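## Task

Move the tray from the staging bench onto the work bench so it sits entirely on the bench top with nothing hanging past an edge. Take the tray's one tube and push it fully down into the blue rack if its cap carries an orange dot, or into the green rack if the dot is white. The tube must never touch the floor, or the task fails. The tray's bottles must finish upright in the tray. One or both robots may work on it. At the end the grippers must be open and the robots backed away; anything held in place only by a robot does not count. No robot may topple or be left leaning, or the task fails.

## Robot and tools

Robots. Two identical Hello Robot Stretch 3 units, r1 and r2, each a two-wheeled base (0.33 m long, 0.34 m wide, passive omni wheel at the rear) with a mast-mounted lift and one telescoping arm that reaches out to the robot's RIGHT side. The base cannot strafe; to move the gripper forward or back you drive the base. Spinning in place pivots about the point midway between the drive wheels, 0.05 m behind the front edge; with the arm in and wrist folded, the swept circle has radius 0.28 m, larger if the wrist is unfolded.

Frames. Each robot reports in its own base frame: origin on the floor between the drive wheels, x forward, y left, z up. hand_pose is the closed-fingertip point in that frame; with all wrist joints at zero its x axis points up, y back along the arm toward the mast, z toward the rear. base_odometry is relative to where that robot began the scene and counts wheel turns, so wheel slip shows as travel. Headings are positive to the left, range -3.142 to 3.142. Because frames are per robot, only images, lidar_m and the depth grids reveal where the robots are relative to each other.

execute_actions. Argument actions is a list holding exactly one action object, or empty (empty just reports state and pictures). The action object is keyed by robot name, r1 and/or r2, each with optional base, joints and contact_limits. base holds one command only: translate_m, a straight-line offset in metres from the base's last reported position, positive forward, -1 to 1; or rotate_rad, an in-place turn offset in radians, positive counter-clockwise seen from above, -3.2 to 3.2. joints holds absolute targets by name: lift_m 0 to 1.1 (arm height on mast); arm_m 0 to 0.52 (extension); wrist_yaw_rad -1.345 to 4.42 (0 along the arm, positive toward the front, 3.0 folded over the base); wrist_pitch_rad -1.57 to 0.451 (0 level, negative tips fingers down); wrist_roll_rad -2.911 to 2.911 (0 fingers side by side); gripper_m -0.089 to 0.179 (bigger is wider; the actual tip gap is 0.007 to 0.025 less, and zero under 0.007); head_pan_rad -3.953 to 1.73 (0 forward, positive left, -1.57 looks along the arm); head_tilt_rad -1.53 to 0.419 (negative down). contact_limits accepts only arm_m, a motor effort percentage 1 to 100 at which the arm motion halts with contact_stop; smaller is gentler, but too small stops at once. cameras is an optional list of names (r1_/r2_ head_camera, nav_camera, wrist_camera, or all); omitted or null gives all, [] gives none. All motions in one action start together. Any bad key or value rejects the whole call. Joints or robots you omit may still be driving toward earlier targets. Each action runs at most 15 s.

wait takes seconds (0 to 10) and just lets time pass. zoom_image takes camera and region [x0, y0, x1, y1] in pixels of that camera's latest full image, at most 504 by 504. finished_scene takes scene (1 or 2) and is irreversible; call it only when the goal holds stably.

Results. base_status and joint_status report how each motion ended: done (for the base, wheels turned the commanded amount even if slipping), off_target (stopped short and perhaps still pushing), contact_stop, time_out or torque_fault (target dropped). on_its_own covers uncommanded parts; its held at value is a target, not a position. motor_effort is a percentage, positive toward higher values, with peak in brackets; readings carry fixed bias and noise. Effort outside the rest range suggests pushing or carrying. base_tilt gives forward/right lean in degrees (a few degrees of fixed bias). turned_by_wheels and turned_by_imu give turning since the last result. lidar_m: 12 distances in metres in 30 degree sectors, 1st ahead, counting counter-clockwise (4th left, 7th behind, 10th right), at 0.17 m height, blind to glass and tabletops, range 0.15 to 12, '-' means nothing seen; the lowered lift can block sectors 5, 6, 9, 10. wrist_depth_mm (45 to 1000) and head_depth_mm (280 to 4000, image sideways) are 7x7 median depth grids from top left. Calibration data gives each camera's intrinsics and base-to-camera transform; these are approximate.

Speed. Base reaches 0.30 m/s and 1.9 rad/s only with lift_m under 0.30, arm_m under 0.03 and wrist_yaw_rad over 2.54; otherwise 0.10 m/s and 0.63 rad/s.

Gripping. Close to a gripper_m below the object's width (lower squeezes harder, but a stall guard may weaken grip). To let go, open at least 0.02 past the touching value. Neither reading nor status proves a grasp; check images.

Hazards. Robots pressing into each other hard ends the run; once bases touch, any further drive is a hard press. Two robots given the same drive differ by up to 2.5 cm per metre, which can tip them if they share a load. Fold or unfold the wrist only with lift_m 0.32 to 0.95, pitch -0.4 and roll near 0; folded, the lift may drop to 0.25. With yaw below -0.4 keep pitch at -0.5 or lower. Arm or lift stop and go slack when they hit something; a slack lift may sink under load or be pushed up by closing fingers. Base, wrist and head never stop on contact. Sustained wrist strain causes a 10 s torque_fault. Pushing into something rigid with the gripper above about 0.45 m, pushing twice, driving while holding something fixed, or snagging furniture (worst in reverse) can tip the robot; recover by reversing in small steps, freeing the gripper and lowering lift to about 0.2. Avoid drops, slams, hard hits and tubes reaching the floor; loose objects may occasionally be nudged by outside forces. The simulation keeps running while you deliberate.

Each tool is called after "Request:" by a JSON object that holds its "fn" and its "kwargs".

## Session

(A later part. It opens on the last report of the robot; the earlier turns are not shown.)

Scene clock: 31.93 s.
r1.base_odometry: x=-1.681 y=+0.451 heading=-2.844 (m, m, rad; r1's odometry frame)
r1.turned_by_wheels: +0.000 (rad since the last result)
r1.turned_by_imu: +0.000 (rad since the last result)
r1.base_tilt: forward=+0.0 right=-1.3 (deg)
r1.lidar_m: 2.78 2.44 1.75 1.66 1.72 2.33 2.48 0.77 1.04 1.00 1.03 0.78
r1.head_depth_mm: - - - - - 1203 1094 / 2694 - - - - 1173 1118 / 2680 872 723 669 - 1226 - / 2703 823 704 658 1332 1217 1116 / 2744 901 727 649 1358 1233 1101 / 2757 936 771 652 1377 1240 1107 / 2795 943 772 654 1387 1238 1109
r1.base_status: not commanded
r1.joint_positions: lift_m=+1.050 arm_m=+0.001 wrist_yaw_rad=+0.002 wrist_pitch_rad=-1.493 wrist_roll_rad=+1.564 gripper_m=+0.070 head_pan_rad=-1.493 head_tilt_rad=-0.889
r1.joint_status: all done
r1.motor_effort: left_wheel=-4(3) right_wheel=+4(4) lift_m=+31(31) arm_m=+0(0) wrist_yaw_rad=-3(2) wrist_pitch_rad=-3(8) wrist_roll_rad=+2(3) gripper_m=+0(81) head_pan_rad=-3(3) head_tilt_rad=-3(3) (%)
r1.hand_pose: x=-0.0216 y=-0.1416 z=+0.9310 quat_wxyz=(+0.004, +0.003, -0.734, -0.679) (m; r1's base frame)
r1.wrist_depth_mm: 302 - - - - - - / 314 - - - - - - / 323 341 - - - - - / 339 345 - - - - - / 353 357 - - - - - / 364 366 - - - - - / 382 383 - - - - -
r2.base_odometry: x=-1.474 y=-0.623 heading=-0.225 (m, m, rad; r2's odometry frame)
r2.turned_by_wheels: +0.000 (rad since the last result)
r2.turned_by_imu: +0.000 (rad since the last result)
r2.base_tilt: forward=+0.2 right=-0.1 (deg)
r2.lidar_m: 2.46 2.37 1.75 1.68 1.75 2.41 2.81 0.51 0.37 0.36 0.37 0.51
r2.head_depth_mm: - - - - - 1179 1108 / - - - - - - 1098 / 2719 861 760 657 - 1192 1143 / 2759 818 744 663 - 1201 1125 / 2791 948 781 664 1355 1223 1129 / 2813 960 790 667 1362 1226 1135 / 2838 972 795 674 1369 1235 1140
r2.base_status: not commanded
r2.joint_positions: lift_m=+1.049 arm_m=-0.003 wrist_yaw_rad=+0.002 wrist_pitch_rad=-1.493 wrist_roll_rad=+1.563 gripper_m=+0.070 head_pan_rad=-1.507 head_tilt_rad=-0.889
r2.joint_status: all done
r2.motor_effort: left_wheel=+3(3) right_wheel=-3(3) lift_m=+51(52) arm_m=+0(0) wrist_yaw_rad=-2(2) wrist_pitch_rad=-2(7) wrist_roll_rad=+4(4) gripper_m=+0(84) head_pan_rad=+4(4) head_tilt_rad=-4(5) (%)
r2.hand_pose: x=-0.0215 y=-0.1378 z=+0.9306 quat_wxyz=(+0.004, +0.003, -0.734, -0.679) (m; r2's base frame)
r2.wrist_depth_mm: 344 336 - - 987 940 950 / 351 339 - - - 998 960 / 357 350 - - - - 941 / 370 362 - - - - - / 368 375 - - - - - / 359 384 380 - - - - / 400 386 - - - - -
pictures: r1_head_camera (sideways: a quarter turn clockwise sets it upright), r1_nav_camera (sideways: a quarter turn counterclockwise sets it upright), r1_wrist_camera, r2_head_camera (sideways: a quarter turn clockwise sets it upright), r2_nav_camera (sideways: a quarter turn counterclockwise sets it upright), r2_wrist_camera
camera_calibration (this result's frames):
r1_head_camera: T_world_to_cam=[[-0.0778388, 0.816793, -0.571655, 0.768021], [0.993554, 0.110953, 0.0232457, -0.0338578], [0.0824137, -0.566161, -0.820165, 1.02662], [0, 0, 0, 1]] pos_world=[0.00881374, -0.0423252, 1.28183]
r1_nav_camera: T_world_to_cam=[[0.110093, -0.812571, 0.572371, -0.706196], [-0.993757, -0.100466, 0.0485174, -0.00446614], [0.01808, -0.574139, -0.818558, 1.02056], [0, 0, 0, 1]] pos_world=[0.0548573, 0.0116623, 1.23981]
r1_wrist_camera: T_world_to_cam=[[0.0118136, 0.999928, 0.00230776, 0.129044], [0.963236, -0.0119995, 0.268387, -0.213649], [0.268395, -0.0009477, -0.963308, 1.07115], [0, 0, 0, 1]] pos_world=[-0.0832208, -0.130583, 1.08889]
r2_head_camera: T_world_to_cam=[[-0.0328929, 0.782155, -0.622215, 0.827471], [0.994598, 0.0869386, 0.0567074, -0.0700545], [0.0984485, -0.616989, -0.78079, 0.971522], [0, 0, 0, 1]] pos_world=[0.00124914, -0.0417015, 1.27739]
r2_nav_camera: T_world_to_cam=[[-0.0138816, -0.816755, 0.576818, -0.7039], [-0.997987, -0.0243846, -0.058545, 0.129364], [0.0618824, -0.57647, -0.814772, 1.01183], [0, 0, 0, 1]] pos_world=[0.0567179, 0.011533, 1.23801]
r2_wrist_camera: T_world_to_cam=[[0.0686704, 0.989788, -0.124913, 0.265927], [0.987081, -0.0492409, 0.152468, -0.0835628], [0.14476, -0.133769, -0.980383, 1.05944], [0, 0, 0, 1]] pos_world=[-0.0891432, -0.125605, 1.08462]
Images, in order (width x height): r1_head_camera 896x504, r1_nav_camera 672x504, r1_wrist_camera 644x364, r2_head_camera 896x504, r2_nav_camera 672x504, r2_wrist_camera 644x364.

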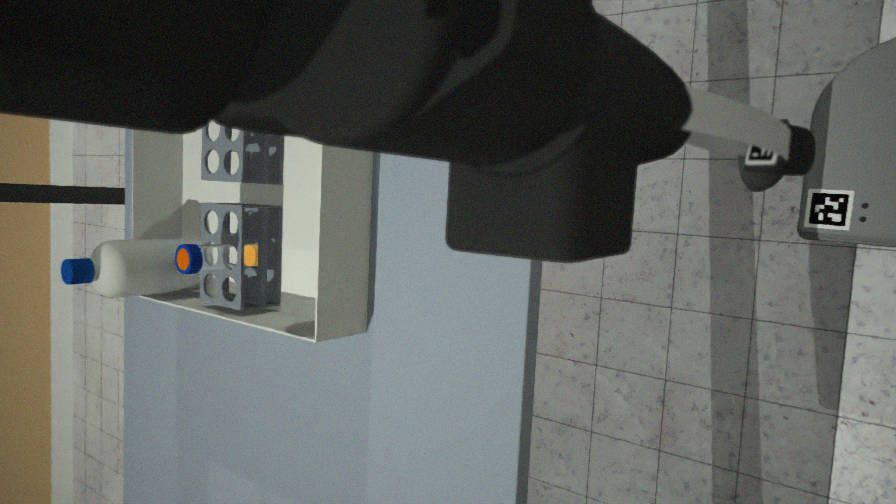

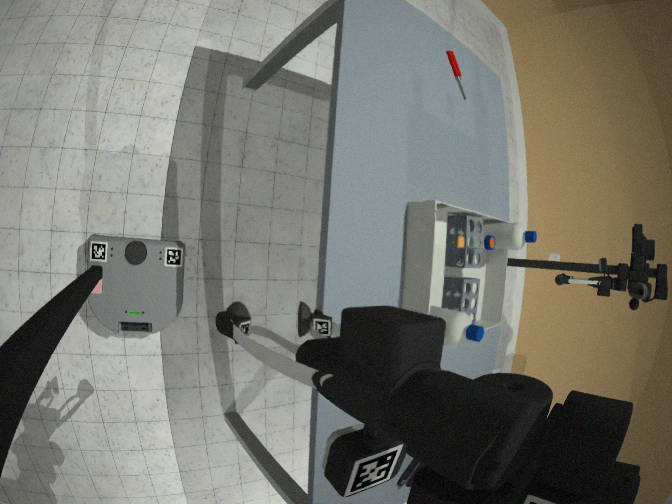

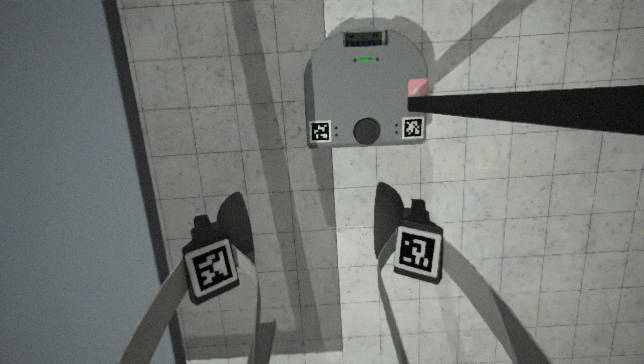

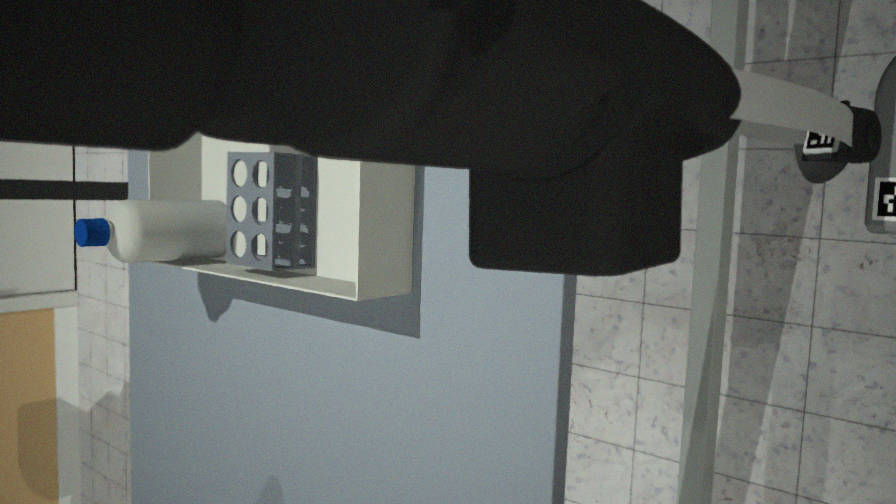

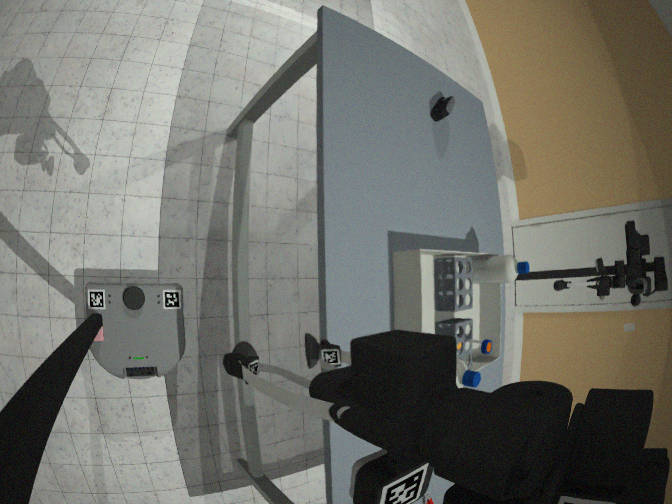

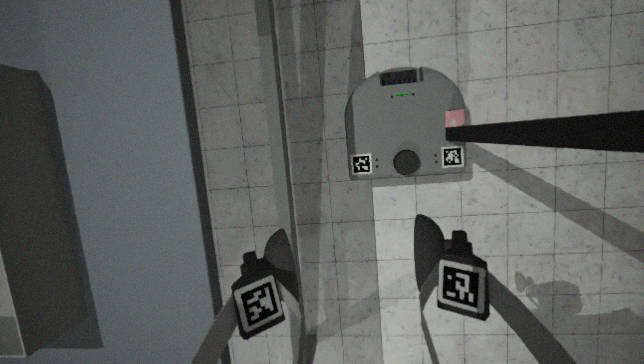

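Request:
{"fn": "execute_actions", "kwargs": {"actions": [{"r1":{"base":{"rotate_rad":0.02},"joints":{"lift_m":1.0,"arm_m":0.2,"wrist_roll_rad":-1.57}},"r2":{"base":{"rotate_rad":-0.008},"joints":{"lift_m":1.0,"arm_m":0.2,"wrist_roll_rad":-1.57}}}], "cameras": []}}

Request:
{"fn": "execute_actions", "kwargs": {"actions": [{"r1":{"base":{"translate_m":0.035},"joints":{"arm_m":0.375}},"r2":{"joints":{"arm_m":0.36}}}]}}

Scene clock: 36.37 s.
r1.base_odometry: x=-1.681 y=+0.451 heading=-2.824 (m, m, rad; r1's odometry frame)
r1.turned_by_wheels: +0.020 (rad since the last result)
r1.turned_by_imu: +0.019 (rad since the last result)
r1.base_tilt: forward=+0.0 right=-1.1 (deg)
r1.lidar_m: 2.78 2.39 1.74 1.66 1.73 2.38 2.49 0.76 1.04 0.99 1.03 0.78
r1.head_depth_mm: - - 721 634 1296 1207 1084 / - - - 635 1319 1217 1125 / 2638 890 694 642 1329 1221 1132 / 2705 843 697 645 1333 1226 1117 / 2761 925 729 647 1369 1232 1102 / 2764 935 770 651 1376 1236 1106 / 2833 945 775 657 1380 1242 1113
r1.base_status: done
r1.joint_positions: lift_m=+1.000 arm_m=+0.200 wrist_yaw_rad=+0.000 wrist_pitch_rad=-1.496 wrist_roll_rad=-1.564 gripper_m=+0.070 head_pan_rad=-1.493 head_tilt_rad=-0.889
r1.joint_status: all done
r1.motor_effort: left_wheel=-5(9) right_wheel=+4(10) lift_m=+16(27) arm_m=+2(3) wrist_yaw_rad=+0(2) wrist_pitch_rad=-2(3) wrist_roll_rad=-2(3) gripper_m=+0(0) head_pan_rad=-3(3) head_tilt_rad=-3(3) (%)
r1.hand_pose: x=-0.0214 y=-0.3399 z=+0.8818 quat_wxyz=(+0.733, +0.680, -0.002, -0.003) (m; r1's base frame)
r1.wrist_depth_mm: 911 962 973 261 269 273 281 / 944 970 - 269 278 282 298 / 973 - - 278 291 298 313 / - - - 289 303 302 322 / - - - 303 - 311 245 / - - - 318 328 307 234 / - - - 329 342 362 372
r2.base_odometry: x=-1.474 y=-0.623 heading=-0.233 (m, m, rad; r2's odometry frame)
r2.turned_by_wheels: -0.008 (rad since the last result)
r2.turned_by_imu: -0.009 (rad since the last result)
r2.base_tilt: forward=+0.0 right=-0.2 (deg)
r2.lidar_m: 2.46 2.39 1.75 1.68 1.74 2.39 2.81 0.51 0.37 0.36 0.37 0.51
r2.head_depth_mm: - - 605 640 596 1237 1102 / - - - 647 600 1239 1124 / 1382 862 749 655 606 1217 1135 / 2757 817 734 659 606 1221 1126 / 2782 950 766 664 1348 1219 1132 / 2835 962 788 670 1363 1227 1135 / 2848 970 797 674 1374 1237 1141
r2.base_status: done
r2.joint_positions: lift_m=+1.001 arm_m=+0.200 wrist_yaw_rad=+0.000 wrist_pitch_rad=-1.496 wrist_roll_rad=-1.564 gripper_m=+0.070 head_pan_rad=-1.507 head_tilt_rad=-0.889
r2.joint_status: all done
r2.motor_effort: left_wheel=+3(6) right_wheel=-3(6) lift_m=+15(47) arm_m=+2(1) wrist_yaw_rad=+1(2) wrist_pitch_rad=-1(2) wrist_roll_rad=-4(6) gripper_m=+0(1) head_pan_rad=+4(4) head_tilt_rad=-3(4) (%)
r2.hand_pose: x=-0.0214 y=-0.3398 z=+0.8821 quat_wxyz=(+0.733, +0.680, -0.003, -0.003) (m; r2's base frame)
r2.wrist_depth_mm: 992 984 970 265 265 264 235 / - 979 - 272 269 262 268 / - - - 280 277 271 271 / - - - 285 283 279 281 / - - - 290 290 288 284 / - - - 300 295 260 269 / - - - - 306 306 221
pictures: none
No camera images: the call's "cameras" was empty. Leave "cameras" out to get every camera's image.

Scene clock: 38.90 s.
r1.base_odometry: x=-1.714 y=+0.440 heading=-2.824 (m, m, rad; r1's odometry frame)
r1.turned_by_wheels: +0.000 (rad since the last result)
r1.turned_by_imu: +0.000 (rad since the last result)
r1.base_tilt: forward=+0.1 right=-1.2 (deg)
r1.lidar_m: 2.75 2.40 1.75 1.66 1.72 2.38 2.51 0.80 1.03 0.99 1.03 0.75
r1.head_depth_mm: 2688 835 636 632 1301 1215 1095 / - 773 695 637 1322 1218 1122 / 2716 862 699 640 1331 1220 1138 / 2705 834 706 646 1331 1220 1112 / 2749 930 763 648 1372 1223 1103 / 2831 933 769 652 1370 1237 1107 / 2813 944 776 657 1375 1249 1116
r1.base_status: done
r1.joint_positions: lift_m=+1.000 arm_m=+0.375 wrist_yaw_rad=+0.000 wrist_pitch_rad=-1.496 wrist_roll_rad=-1.565 gripper_m=+0.070 head_pan_rad=-1.493 head_tilt_rad=-0.889
r1.joint_status: all done
r1.motor_effort: left_wheel=-4(6) right_wheel=+4(10) lift_m=+16(16) arm_m=+2(3) wrist_yaw_rad=+1(1) wrist_pitch_rad=-2(2) wrist_roll_rad=-2(2) gripper_m=+0(0) head_pan_rad=-3(3) head_tilt_rad=-3(3) (%)
r1.hand_pose: x=-0.0214 y=-0.5149 z=+0.8818 quat_wxyz=(+0.733, +0.680, -0.002, -0.002) (m; r1's base frame)
r1.wrist_depth_mm: 237 244 251 255 267 269 226 / 244 250 259 267 278 258 234 / 252 261 268 278 289 289 273 / 263 268 278 290 297 301 292 / - 280 290 298 - 294 311 / - 288 304 307 239 302 313 / - 300 313 317 191 281 293
r2.base_odometry: x=-1.474 y=-0.623 heading=-0.233 (m, m, rad; r2's odometry frame)
r2.turned_by_wheels: +0.000 (rad since the last result)
r2.turned_by_imu: +0.000 (rad since the last result)
r2.base_tilt: forward=+0.2 right=-0.2 (deg)
r2.lidar_m: 2.45 2.39 1.75 1.68 1.75 2.39 2.81 0.51 0.37 0.36 0.37 0.51
r2.head_depth_mm: 2746 846 606 640 596 1239 1114 / - 767 741 648 600 1235 1123 / 2725 862 748 654 604 1207 1138 / 2762 822 759 659 608 1218 1123 / 2821 952 781 663 1353 1218 1132 / 2789 961 789 669 1365 1234 1138 / 2876 974 796 674 1364 1232 1142
r2.base_status: not commanded
r2.joint_positions: lift_m=+1.001 arm_m=+0.360 wrist_yaw_rad=+0.000 wrist_pitch_rad=-1.496 wrist_roll_rad=-1.564 gripper_m=+0.070 head_pan_rad=-1.507 head_tilt_rad=-0.889
r2.joint_status: all done
r2.motor_effort: left_wheel=+2(3) right_wheel=-3(3) lift_m=+16(15) arm_m=+2(1) wrist_yaw_rad=+1(1) wrist_pitch_rad=-1(1) wrist_roll_rad=-4(5) gripper_m=+1(1) head_pan_rad=+4(5) head_tilt_rad=-4(4) (%)
r2.hand_pose: x=-0.0214 y=-0.4998 z=+0.8821 quat_wxyz=(+0.733, +0.680, -0.002, -0.003) (m; r2's base frame)
r2.wrist_depth_mm: 983 262 262 261 234 214 208 / - 272 268 267 266 261 212 / - 275 274 275 274 265 216 / - 281 281 281 278 274 221 / - 291 287 288 287 283 243 / - - 295 296 291 264 233 / - - 304 301 236 297 240
pictures: r1_head_camera (sideways: a quarter turn clockwise sets it upright), r1_nav_camera (sideways: a quarter turn counterclockwise sets it upright), r1_wrist_camera, r2_head_camera (sideways: a quarter turn clockwise sets it upright), r2_nav_camera (sideways: a quarter turn counterclockwise sets it upright), r2_wrist_camera
camera_calibration (this result's frames):
r1_head_camera: T_world_to_cam=[[-0.0775785, 0.81682, -0.571652, 0.768015], [0.993589, 0.110636, 0.0232458, -0.0338582], [0.0822329, -0.566184, -0.820167, 1.02663], [0, 0, 0, 1]] pos_world=[0.00880023, -0.042326, 1.28183]
r1_nav_camera: T_world_to_cam=[[0.109834, -0.812608, 0.572367, -0.70619], [-0.993789, -0.100149, 0.0485174, -0.00446583], [0.0178966, -0.574141, -0.818561, 1.02057], [0, 0, 0, 1]] pos_world=[0.054861, 0.011647, 1.23981]
r1_wrist_camera: T_world_to_cam=[[-0.026756, -0.987863, 0.153004, -0.654867], [-0.962255, 0.0669196, 0.263792, -0.201545], [-0.27083, -0.140171, -0.952367, 0.930484], [0, 0, 0, 1]] pos_world=[0.0405429, -0.503005, 1.03953]
r2_head_camera: T_world_to_cam=[[-0.0330157, 0.78215, -0.622215, 0.827472], [0.994585, 0.0870947, 0.0567074, -0.0700545], [0.0985454, -0.616974, -0.78079, 0.971521], [0, 0, 0, 1]] pos_world=[0.00125569, -0.0417023, 1.27739]
r2_nav_camera: T_world_to_cam=[[-0.0137533, -0.816757, 0.576818, -0.7039], [-0.997983, -0.0245413, -0.058545, 0.129364], [0.0619729, -0.57646, -0.814772, 1.01183], [0, 0, 0, 1]] pos_world=[0.0567161, 0.011541, 1.23801]
r2_wrist_camera: T_world_to_cam=[[-0.0845606, -0.996103, 0.025056, -0.509999], [-0.985767, 0.0872972, 0.143675, -0.0603071], [-0.145303, -0.0125501, -0.989308, 1.02564], [0, 0, 0, 1]] pos_world=[0.0464538, -0.489876, 1.03612]
Images, in order (width x height): r1_head_camera 896x504, r1_nav_camera 672x504, r1_wrist_camera 644x364, r2_head_camera 896x504, r2_nav_camera 672x504, r2_wrist_camera 644x364.

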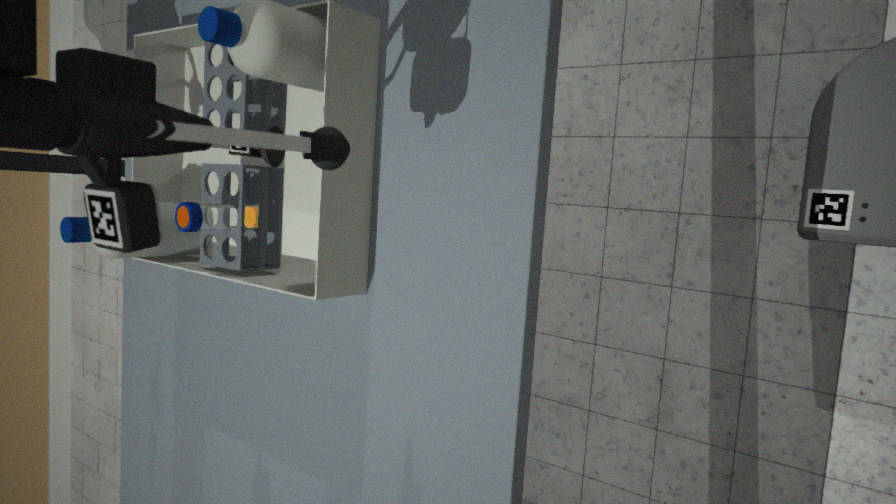

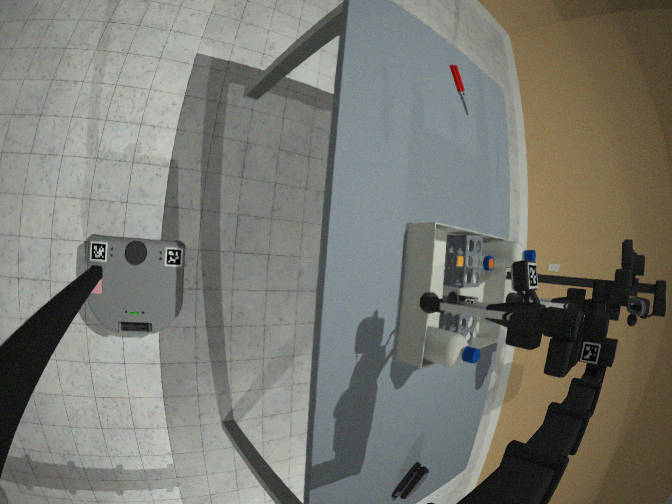

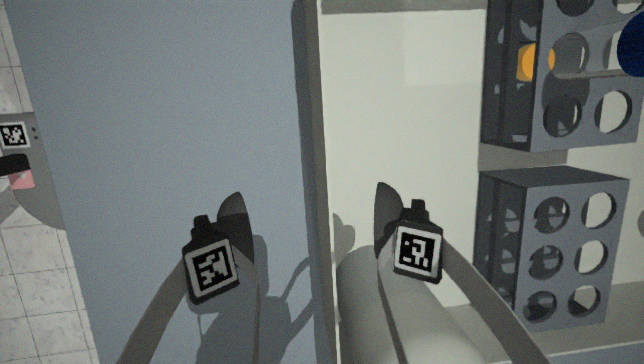

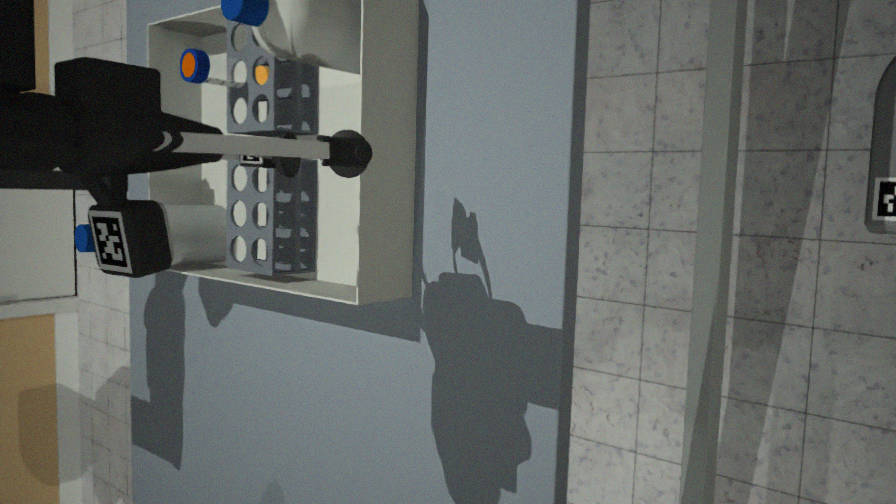

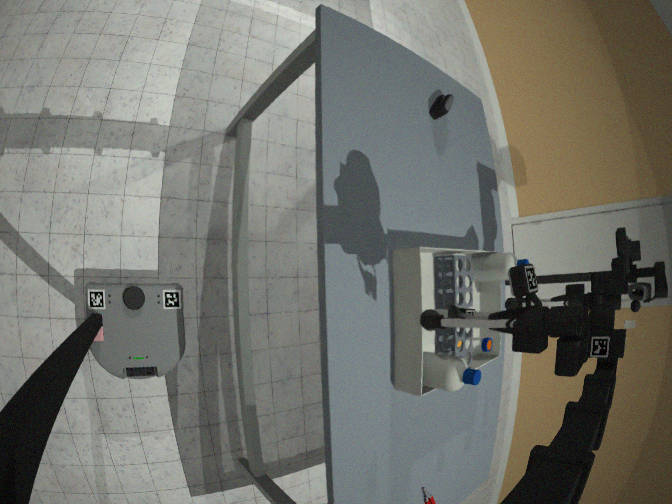

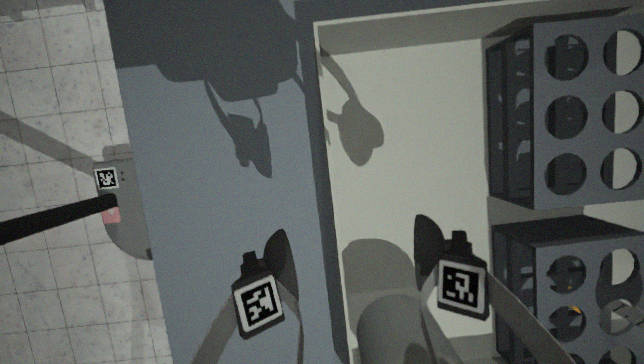

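Request:
{"fn": "execute_actions", "kwargs": {"actions": [{"r1":{"base":{"translate_m":0.012},"joints":{"arm_m":0.385,"lift_m":0.915}},"r2":{"joints":{"lift_m":0.915}}}], "cameras": ["r1_head_camera","r2_head_camera","r1_wrist_camera","r2_wrist_camera"]}}

Scene clock: 41.23 s.
r1.base_odometry: x=-1.725 y=+0.436 heading=-2.824 (m, m, rad; r1's odometry frame)
r1.turned_by_wheels: +0.000 (rad since the last result)
r1.turned_by_imu: +0.000 (rad since the last result)
r1.base_tilt: forward=+0.0 right=-1.2 (deg)
r1.lidar_m: 2.74 2.39 1.75 1.66 1.72 2.38 2.52 0.81 1.03 1.00 1.03 0.74
r1.head_depth_mm: - 768 634 633 1290 1211 1089 / - - 743 636 1326 1211 1129 / 2658 834 703 641 1336 1224 1135 / 2720 844 702 643 1335 1224 1122 / 2759 928 764 648 1369 1229 1104 / 2785 938 768 651 1383 1231 1104 / 2818 946 774 655 1381 1237 1110
r1.base_status: done
r1.joint_positions: lift_m=+0.915 arm_m=+0.385 wrist_yaw_rad=+0.000 wrist_pitch_rad=-1.496 wrist_roll_rad=-1.565 gripper_m=+0.070 head_pan_rad=-1.493 head_tilt_rad=-0.889
r1.joint_status: all done
r1.motor_effort: left_wheel=-3(5) right_wheel=+4(10) lift_m=+16(16) arm_m=+2(2) wrist_yaw_rad=+0(0) wrist_pitch_rad=-2(2) wrist_roll_rad=-2(1) gripper_m=+0(0) head_pan_rad=-3(3) head_tilt_rad=-4(4) (%)
r1.hand_pose: x=-0.0214 y=-0.5249 z=+0.7968 quat_wxyz=(+0.733, +0.680, -0.002, -0.002) (m; r1's base frame)
r1.wrist_depth_mm: 164 167 174 176 183 190 187 / 169 173 180 183 190 198 176 / 175 180 185 191 197 205 202 / 180 186 192 197 206 213 194 / 187 193 200 206 - 222 204 / 194 198 210 213 224 232 206 / 201 208 216 222 210 242 214
r2.base_odometry: x=-1.474 y=-0.623 heading=-0.233 (m, m, rad; r2's odometry frame)
r2.turned_by_wheels: +0.000 (rad since the last result)
r2.turned_by_imu: +0.000 (rad since the last result)
r2.base_tilt: forward=+0.1 right=-0.2 (deg)
r2.lidar_m: 2.46 2.39 1.75 1.68 1.74 2.39 2.81 0.51 0.37 0.36 0.37 0.51
r2.head_depth_mm: - 783 606 641 596 1233 1110 / - - 742 649 599 1240 1125 / 2695 862 756 642 603 1211 1134 / 2728 806 758 660 608 1213 1129 / 2782 949 782 663 1356 1226 1137 / 2813 961 789 669 1359 1233 1139 / 2845 972 796 674 1367 1236 1138
r2.base_status: not commanded
r2.joint_positions: lift_m=+0.916 arm_m=+0.360 wrist_yaw_rad=+0.000 wrist_pitch_rad=-1.496 wrist_roll_rad=-1.564 gripper_m=+0.070 head_pan_rad=-1.507 head_tilt_rad=-0.889
r2.joint_status: all done
r2.motor_effort: left_wheel=+3(3) right_wheel=-3(3) lift_m=+15(13) arm_m=+2(1) wrist_yaw_rad=+1(0) wrist_pitch_rad=-1(1) wrist_roll_rad=-4(4) gripper_m=+1(1) head_pan_rad=+4(4) head_tilt_rad=-4(5) (%)
r2.hand_pose: x=-0.0214 y=-0.4998 z=+0.7971 quat_wxyz=(+0.733, +0.680, -0.002, -0.003) (m; r2's base frame)
r2.wrist_depth_mm: 181 181 183 181 181 181 176 / 186 187 186 185 185 185 178 / 191 191 192 190 189 189 183 / 973 195 195 194 194 194 189 / 982 199 199 200 195 200 199 / - 204 205 204 203 203 190 / - 209 212 210 208 209 201
pictures: r1_head_camera (sideways: a quarter turn clockwise sets it upright), r1_wrist_camera, r2_head_camera (sideways: a quarter turn clockwise sets it upright), r2_wrist_camera
camera_calibration (this result's frames):
r1_head_camera: T_world_to_cam=[[-0.0775784, 0.81682, -0.571652, 0.768015], [0.993589, 0.110636, 0.0232458, -0.0338582], [0.0822328, -0.566184, -0.820167, 1.02663], [0, 0, 0, 1]] pos_world=[0.00880023, -0.042326, 1.28183]
r1_wrist_camera: T_world_to_cam=[[-0.0267561, -0.987863, 0.153004, -0.651745], [-0.962255, 0.0669197, 0.263792, -0.178456], [-0.27083, -0.140171, -0.952367, 0.848138], [0, 0, 0, 1]] pos_world=[0.0405429, -0.513008, 0.954534]
r2_head_camera: T_world_to_cam=[[-0.0330157, 0.78215, -0.622215, 0.827472], [0.994585, 0.0870947, 0.0567074, -0.0700545], [0.0985454, -0.616974, -0.78079, 0.971521], [0, 0, 0, 1]] pos_world=[0.00125569, -0.0417023, 1.27739]
r2_wrist_camera: T_world_to_cam=[[-0.0845606, -0.996103, 0.0250561, -0.507875], [-0.985767, 0.0872972, 0.143675, -0.0480955], [-0.145303, -0.0125502, -0.989308, 0.941557], [0, 0, 0, 1]] pos_world=[0.0464538, -0.48988, 0.951125]
Images, in order (width x height): r1_head_camera 896x504, r1_wrist_camera 644x364, r2_head_camera 896x504, r2_wrist_camera 644x364.

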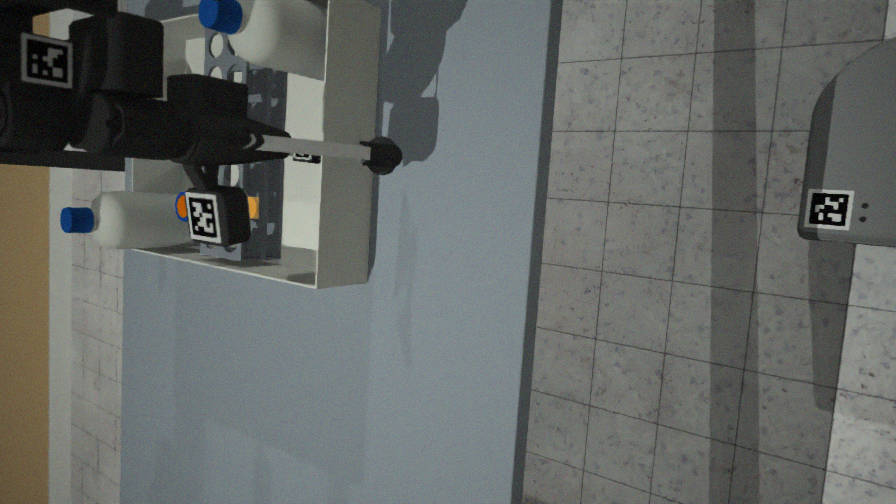

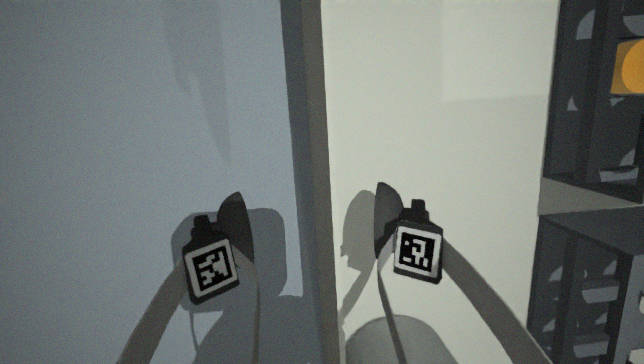

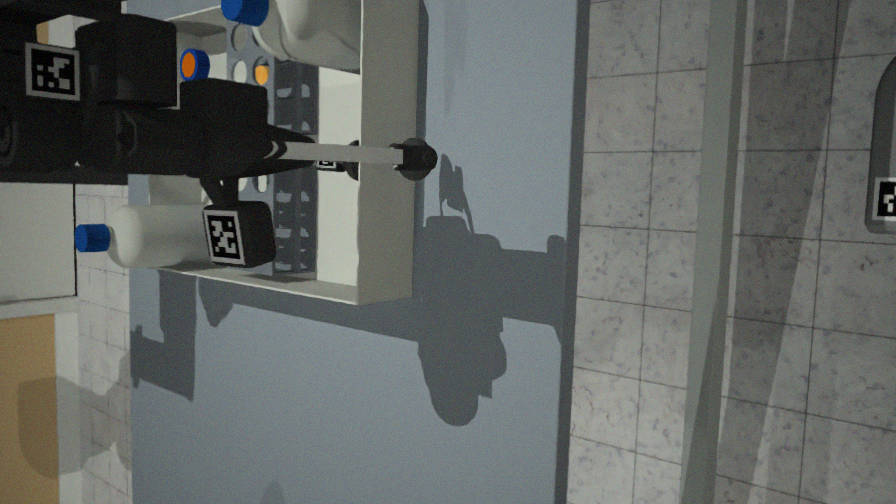

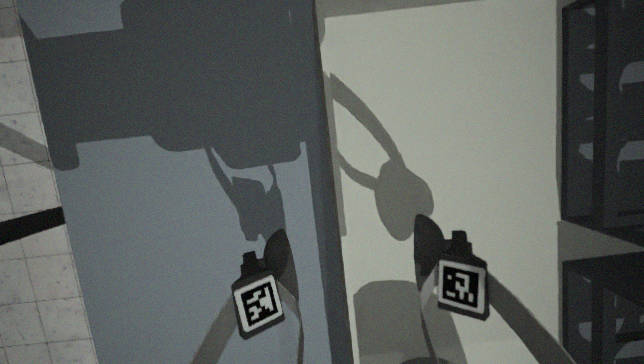

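Request:
{"fn": "execute_actions", "kwargs": {"actions": [{"r1":{"joints":{"arm_m":0.39,"gripper_m":-0.04}},"r2":{"joints":{"arm_m":0.355,"gripper_m":-0.04}}}], "cameras": []}}

Request:
{"fn": "execute_actions", "kwargs": {"actions": [{"r1":{"joints":{"lift_m":0.95}},"r2":{"joints":{"lift_m":0.95}}}], "cameras": ["r1_head_camera","r2_head_camera","r1_wrist_camera","r2_wrist_camera"]}}

Scene clock: 43.50 s.
r1.base_odometry: x=-1.725 y=+0.436 heading=-2.824 (m, m, rad; r1's odometry frame)
r1.turned_by_wheels: +0.000 (rad since the last result)
r1.turned_by_imu: +0.000 (rad since the last result)
r1.base_tilt: forward=+0.0 right=-1.2 (deg)
r1.lidar_m: 2.74 2.40 1.74 1.66 1.72 2.38 2.52 0.81 1.03 0.99 1.03 0.74
r1.head_depth_mm: - 769 632 632 1297 1208 1091 / - - 743 636 1318 1219 1120 / 2631 822 748 639 1339 1215 1136 / 2717 847 701 644 1335 1220 1112 / 2735 924 763 648 1367 1230 1101 / 2763 937 770 653 1375 1235 1100 / 2838 943 774 655 1378 1238 1109
r1.base_status: not commanded
r1.joint_positions: lift_m=+0.915 arm_m=+0.390 wrist_yaw_rad=+0.000 wrist_pitch_rad=-1.488 wrist_roll_rad=-1.565 gripper_m=-0.039 head_pan_rad=-1.493 head_tilt_rad=-0.889
r1.joint_status: all done
r1.motor_effort: left_wheel=-3(3) right_wheel=+4(4) lift_m=+19(18) arm_m=+1(2) wrist_yaw_rad=+1(0) wrist_pitch_rad=-5(5) wrist_roll_rad=-1(1) gripper_m=-19(97) head_pan_rad=-3(3) head_tilt_rad=-4(3) (%)
r1.hand_pose: x=-0.0214 y=-0.5320 z=+0.7966 quat_wxyz=(+0.735, +0.678, -0.002, -0.002) (m; r1's base frame)
r1.wrist_depth_mm: 162 166 173 177 183 190 169 / 168 173 178 183 190 197 173 / 173 177 185 189 197 204 182 / 178 184 192 196 204 213 185 / 186 192 199 - 214 221 200 / 193 199 206 216 223 232 204 / 200 205 216 220 203 240 213
r2.base_odometry: x=-1.474 y=-0.623 heading=-0.233 (m, m, rad; r2's odometry frame)
r2.turned_by_wheels: +0.000 (rad since the last result)
r2.turned_by_imu: +0.000 (rad since the last result)
r2.base_tilt: forward=+0.2 right=-0.3 (deg)
r2.lidar_m: 2.45 2.39 1.75 1.68 1.75 2.39 2.81 0.51 0.37 0.36 0.37 0.51
r2.head_depth_mm: - 759 605 642 597 1233 1111 / - - 743 648 600 1238 1120 / 2711 862 752 648 604 1211 1138 / 2752 812 757 659 608 1219 1133 / 2798 950 779 663 1353 1217 1128 / 2811 961 787 669 1353 1229 1139 / 2854 970 796 676 1372 1237 1143
r2.base_status: not commanded
r2.joint_positions: lift_m=+0.915 arm_m=+0.355 wrist_yaw_rad=+0.000 wrist_pitch_rad=-1.488 wrist_roll_rad=-1.564 gripper_m=-0.039 head_pan_rad=-1.507 head_tilt_rad=-0.889
r2.joint_status: all done
r2.motor_effort: left_wheel=+2(3) right_wheel=-3(2) lift_m=+21(21) arm_m=-3(4) wrist_yaw_rad=+0(1) wrist_pitch_rad=-4(4) wrist_roll_rad=-4(4) gripper_m=-19(92) head_pan_rad=+4(4) head_tilt_rad=-4(5) (%)
r2.hand_pose: x=-0.0214 y=-0.4976 z=+0.7968 quat_wxyz=(+0.736, +0.677, -0.002, -0.003) (m; r2's base frame)
r2.wrist_depth_mm: 180 180 181 179 180 181 177 / 184 184 185 186 183 184 180 / 190 190 190 188 187 188 184 / 936 193 194 193 192 194 189 / 963 198 198 197 197 198 198 / - 203 203 - 201 202 192 / - 206 208 210 206 209 201
pictures: none
No camera images: the call's "cameras" was empty. Leave "cameras" out to get every camera's image.

Scene clock: 44.63 s.
r1.base_odometry: x=-1.725 y=+0.436 heading=-2.824 (m, m, rad; r1's odometry frame)
r1.turned_by_wheels: +0.000 (rad since the last result)
r1.turned_by_imu: +0.000 (rad since the last result)
r1.base_tilt: forward=+0.0 right=-1.2 (deg)
r1.lidar_m: 2.73 2.39 1.75 1.66 1.72 2.38 2.52 0.81 1.03 0.99 1.03 0.74
r1.head_depth_mm: - 760 618 633 1287 1211 1105 / - 738 693 637 1326 1218 1126 / 1379 790 700 640 1323 1218 1137 / 2709 795 701 644 1332 1223 1111 / 2757 928 764 647 1367 1229 1106 / 2808 936 769 650 1371 1233 1105 / 2843 947 775 656 1382 1242 1117
r1.base_status: not commanded
r1.joint_positions: lift_m=+0.949 arm_m=+0.390 wrist_yaw_rad=+0.000 wrist_pitch_rad=-1.488 wrist_roll_rad=-1.565 gripper_m=-0.039 head_pan_rad=-1.493 head_tilt_rad=-0.889
r1.joint_status: all done
r1.motor_effort: left_wheel=-3(3) right_wheel=+4(4) lift_m=+35(38) arm_m=+1(1) wrist_yaw_rad=+0(1) wrist_pitch_rad=-5(6) wrist_roll_rad=-1(1) gripper_m=-19(19) head_pan_rad=-3(3) head_tilt_rad=-3(3) (%)
r1.hand_pose: x=-0.0214 y=-0.5320 z=+0.8307 quat_wxyz=(+0.735, +0.678, -0.002, -0.002) (m; r1's base frame)
r1.wrist_depth_mm: 191 198 203 178 184 190 169 / 197 202 210 183 190 197 174 / 204 210 217 190 198 205 183 / 211 218 227 199 204 213 186 / 219 228 233 - 214 222 200 / 226 236 243 218 224 231 205 / 234 244 256 223 202 240 212
r2.base_odometry: x=-1.474 y=-0.623 heading=-0.233 (m, m, rad; r2's odometry frame)
r2.turned_by_wheels: +0.000 (rad since the last result)
r2.turned_by_imu: +0.000 (rad since the last result)
r2.base_tilt: forward=+0.3 right=-0.1 (deg)
r2.lidar_m: 2.46 2.38 1.75 1.68 1.75 2.38 2.81 0.51 0.37 0.36 0.37 0.51
r2.head_depth_mm: - 749 592 643 595 1236 1107 / - - 706 651 599 1237 1119 / 2632 786 714 654 603 1211 1136 / 2673 770 719 659 607 1216 1128 / 2791 950 764 664 1351 1221 1132 / 2811 961 788 669 1360 1229 1138 / 2861 969 795 675 1363 1237 1141
r2.base_status: not commanded
r2.joint_positions: lift_m=+0.949 arm_m=+0.355 wrist_yaw_rad=+0.000 wrist_pitch_rad=-1.487 wrist_roll_rad=-1.564 gripper_m=-0.039 head_pan_rad=-1.507 head_tilt_rad=-0.889
r2.joint_status: all done
r2.motor_effort: left_wheel=+3(3) right_wheel=-3(3) lift_m=+57(60) arm_m=-3(3) wrist_yaw_rad=+1(0) wrist_pitch_rad=-5(4) wrist_roll_rad=-4(4) gripper_m=-19(19) head_pan_rad=+4(4) head_tilt_rad=-4(4) (%)
r2.hand_pose: x=-0.0214 y=-0.4977 z=+0.8304 quat_wxyz=(+0.736, +0.677, -0.002, -0.003) (m; r2's base frame)
r2.wrist_depth_mm: 911 213 213 179 179 180 176 / 933 217 217 218 184 185 181 / 934 221 221 221 188 190 184 / - 226 227 227 192 193 188 / - 231 231 232 197 198 198 / - 239 237 - 201 203 193 / - 246 244 244 207 207 203
pictures: r1_head_camera (sideways: a quarter turn clockwise sets it upright), r1_wrist_camera, r2_head_camera (sideways: a quarter turn clockwise sets it upright), r2_wrist_camera
camera_calibration (this result's frames):
r1_head_camera: T_world_to_cam=[[-0.0775785, 0.81682, -0.571652, 0.768015], [0.993589, 0.110636, 0.0232458, -0.0338582], [0.0822329, -0.566184, -0.820167, 1.02663], [0, 0, 0, 1]] pos_world=[0.00880023, -0.042326, 1.28183]
r1_wrist_camera: T_world_to_cam=[[-0.0263525, -0.98667, 0.160588, -0.669576], [-0.962274, 0.0685554, 0.263303, -0.185666], [-0.270802, -0.147591, -0.951253, 0.874623], [0, 0, 0, 1]] pos_world=[0.0405429, -0.518835, 0.9884]
r2_head_camera: T_world_to_cam=[[-0.0330157, 0.78215, -0.622215, 0.827472], [0.994585, 0.0870947, 0.0567074, -0.0700545], [0.0985454, -0.616974, -0.78079, 0.971521], [0, 0, 0, 1]] pos_world=[0.00125569, -0.0417023, 1.27739]
r2_wrist_camera: T_world_to_cam=[[-0.0845741, -0.995836, 0.0340267, -0.51396], [-0.985765, 0.0886011, 0.142887, -0.0517621], [-0.145307, -0.0214578, -0.989154, 0.969992], [0, 0, 0, 1]] pos_world=[0.0464535, -0.48642, 0.984356]
Images, in order (width x height): r1_head_camera 896x504, r1_wrist_camera 644x364, r2_head_camera 896x504, r2_wrist_camera 644x364.

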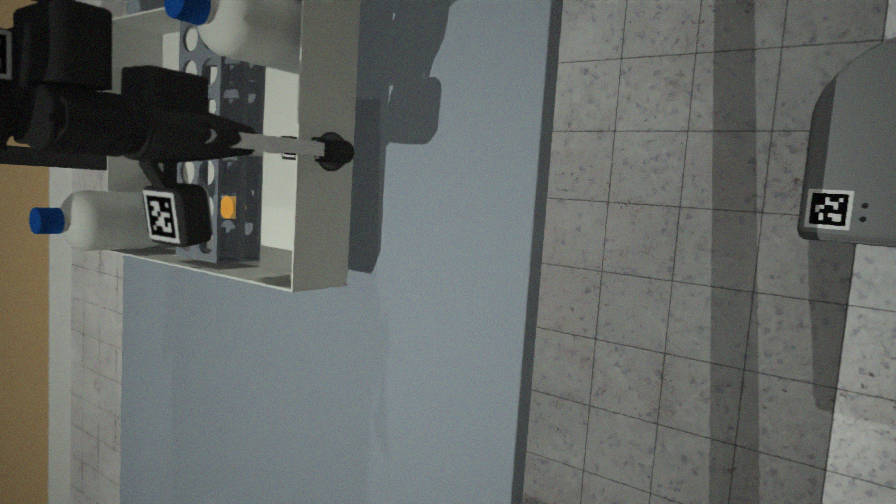

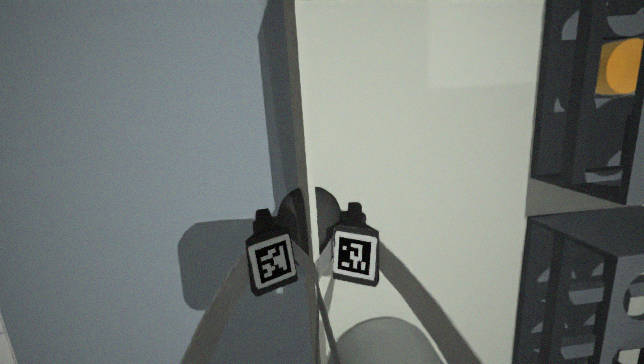

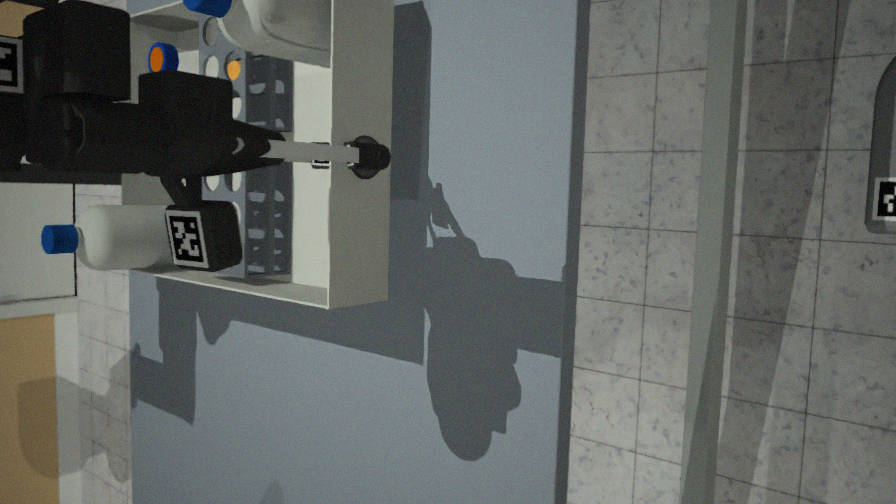

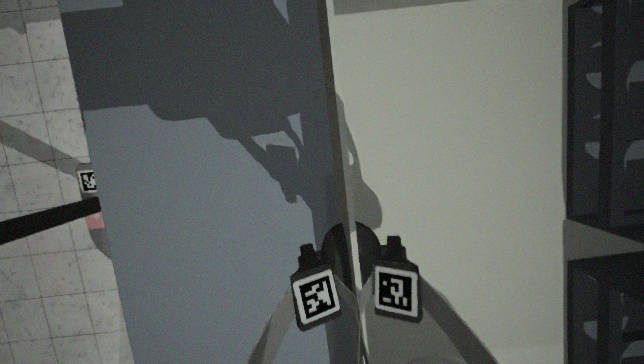

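Request:
{"fn": "execute_actions", "kwargs": {"actions": [{"r1":{"base":{"translate_m":-1},"joints":{"lift_m":1.05}},"r2":{"base":{"translate_m":1},"joints":{"lift_m":1.05,"head_pan_rad":-0.8,"head_tilt_rad":-0.5}}}], "cameras": ["r2_nav_camera","r1_wrist_camera","r2_wrist_camera"]}}

Scene clock: 57.07 s.
r1.base_odometry: x=-0.775 y=+0.748 heading=-2.824 (m, m, rad; r1's odometry frame)
r1.turned_by_wheels: +0.000 (rad since the last result)
r1.turned_by_imu: +0.000 (rad since the last result)
r1.base_tilt: forward=+0.0 right=-1.2 (deg)
r1.lidar_m: 1.69 2.39 1.72 1.68 1.74 2.38 1.55 1.56 3.19 1.02 0.42 1.42
r1.head_depth_mm: 751 532 1785 1569 1375 1198 1096 / - 661 1755 1578 1370 1210 1125 / 752 670 1662 1583 1376 1221 1131 / 725 634 1748 1598 1387 1225 1110 / 2772 929 1218 1569 1390 1214 1106 / 2832 936 768 665 900 1232 1106 / 2798 947 773 654 1395 1245 1107
r1.base_status: done
r1.joint_positions: lift_m=+1.049 arm_m=+0.390 wrist_yaw_rad=+0.000 wrist_pitch_rad=-1.491 wrist_roll_rad=-1.566 gripper_m=-0.039 head_pan_rad=-1.493 head_tilt_rad=-0.889
r1.joint_status: all done
r1.motor_effort: left_wheel=-3(7) right_wheel=+3(5) lift_m=+36(36) arm_m=+1(1) wrist_yaw_rad=+0(0) wrist_pitch_rad=-4(5) wrist_roll_rad=-1(1) gripper_m=-19(19) head_pan_rad=-3(3) head_tilt_rad=-3(3) (%)
r1.hand_pose: x=-0.0214 y=-0.5313 z=+0.9308 quat_wxyz=(+0.735, +0.679, -0.001, -0.002) (m; r1's base frame)
r1.wrist_depth_mm: 930 981 - 177 184 189 169 / 992 - - 184 189 196 173 / - - - 189 197 205 183 / - - - 198 204 212 184 / - - - - 213 220 198 / - - - 216 223 232 201 / - - - 223 203 239 212
r2.base_odometry: x=-0.501 y=-0.853 heading=-0.233 (m, m, rad; r2's odometry frame)
r2.turned_by_wheels: +0.000 (rad since the last result)
r2.turned_by_imu: -0.011 (rad since the last result)
r2.base_tilt: forward=+0.2 right=-0.2 (deg)
r2.lidar_m: 1.48 2.42 1.75 1.69 1.75 2.37 1.44 0.51 0.45 1.36 3.17 1.74
r2.head_depth_mm: 2928 3161 3331 2551 1914 1543 1289 / 3143 3424 3588 2590 1935 1549 1297 / 3429 3757 3825 2578 1950 1562 1301 / 3768 - 3940 2603 1971 1566 1313 / - - 3747 2410 1981 1580 1320 / - - 1791 2677 1989 1589 1323 / - - 1672 2680 2002 1604 1326
r2.base_status: done
r2.joint_positions: lift_m=+1.049 arm_m=+0.355 wrist_yaw_rad=+0.000 wrist_pitch_rad=-1.490 wrist_roll_rad=-1.564 gripper_m=-0.039 head_pan_rad=-0.807 head_tilt_rad=-0.507
r2.joint_status: all done
r2.motor_effort: left_wheel=+3(6) right_wheel=-3(5) lift_m=+58(58) arm_m=-3(3) wrist_yaw_rad=+0(1) wrist_pitch_rad=-3(5) wrist_roll_rad=-4(4) gripper_m=-20(19) head_pan_rad=+4(53) head_tilt_rad=+3(26) (%)
r2.hand_pose: x=-0.0214 y=-0.4971 z=+0.9304 quat_wxyz=(+0.735, +0.678, -0.002, -0.003) (m; r2's base frame)
r2.wrist_depth_mm: - - - 181 179 179 176 / - - - 184 184 184 180 / - - - - 187 189 183 / - - - - 192 192 188 / - - - - 197 199 198 / - - - - 201 201 198 / - - - - 204 208 204
pictures: r1_wrist_camera, r2_nav_camera (sideways: a quarter turn counterclockwise sets it upright), r2_wrist_camera
camera_calibration (this result's frames):
r1_wrist_camera: T_world_to_cam=[[-0.0256882, -0.987133, 0.157822, -0.682583], [-0.962305, 0.0671774, 0.263544, -0.213008], [-0.270755, -0.145103, -0.951649, 0.971561], [0, 0, 0, 1]] pos_world=[0.0405428, -0.518514, 1.08845]
r2_nav_camera: T_world_to_cam=[[0.326322, -0.436048, 0.838675, -1.04724], [-0.730598, -0.67932, -0.0689249, 0.141279], [0.599783, -0.590243, -0.540253, 0.6515], [0, 0, 0, 1]] pos_world=[0.0541963, 0.0238704, 1.24001]
r2_wrist_camera: T_world_to_cam=[[-0.0845588, -0.995923, 0.0314103, -0.514299], [-0.985767, 0.0882103, 0.143119, -0.0665224], [-0.145306, -0.0188613, -0.989207, 1.07028], [0, 0, 0, 1]] pos_world=[0.0464535, -0.486148, 1.0844]
Images, in order (width x height): r1_wrist_camera 644x364, r2_nav_camera 672x504, r2_wrist_camera 644x364.

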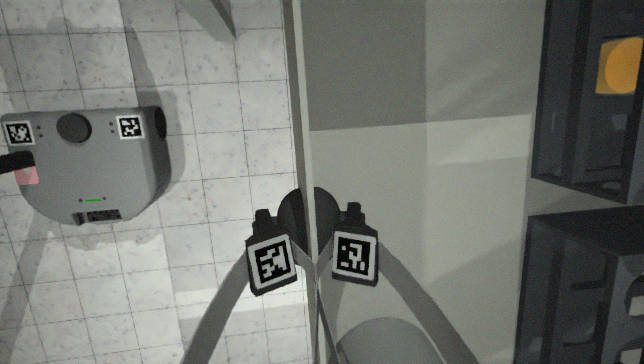

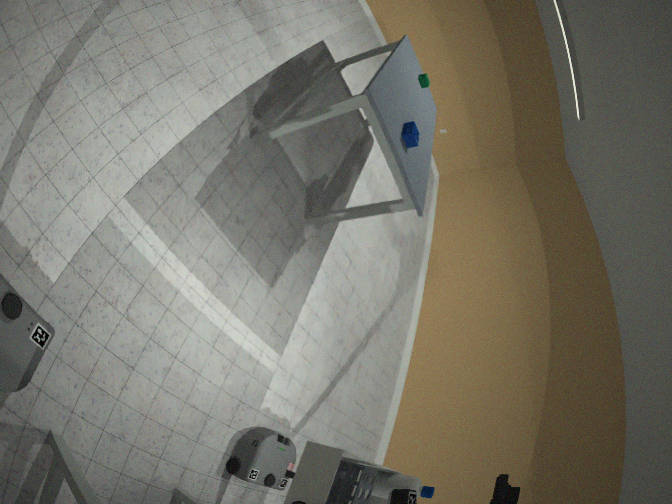

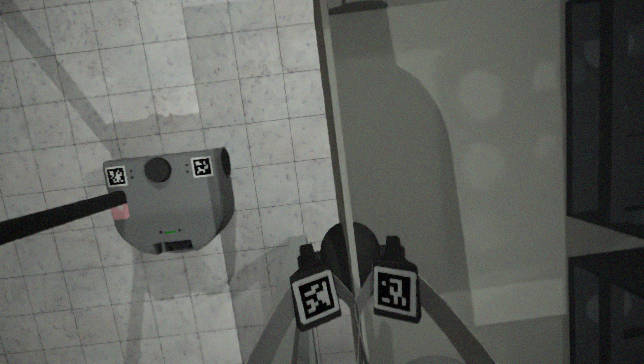

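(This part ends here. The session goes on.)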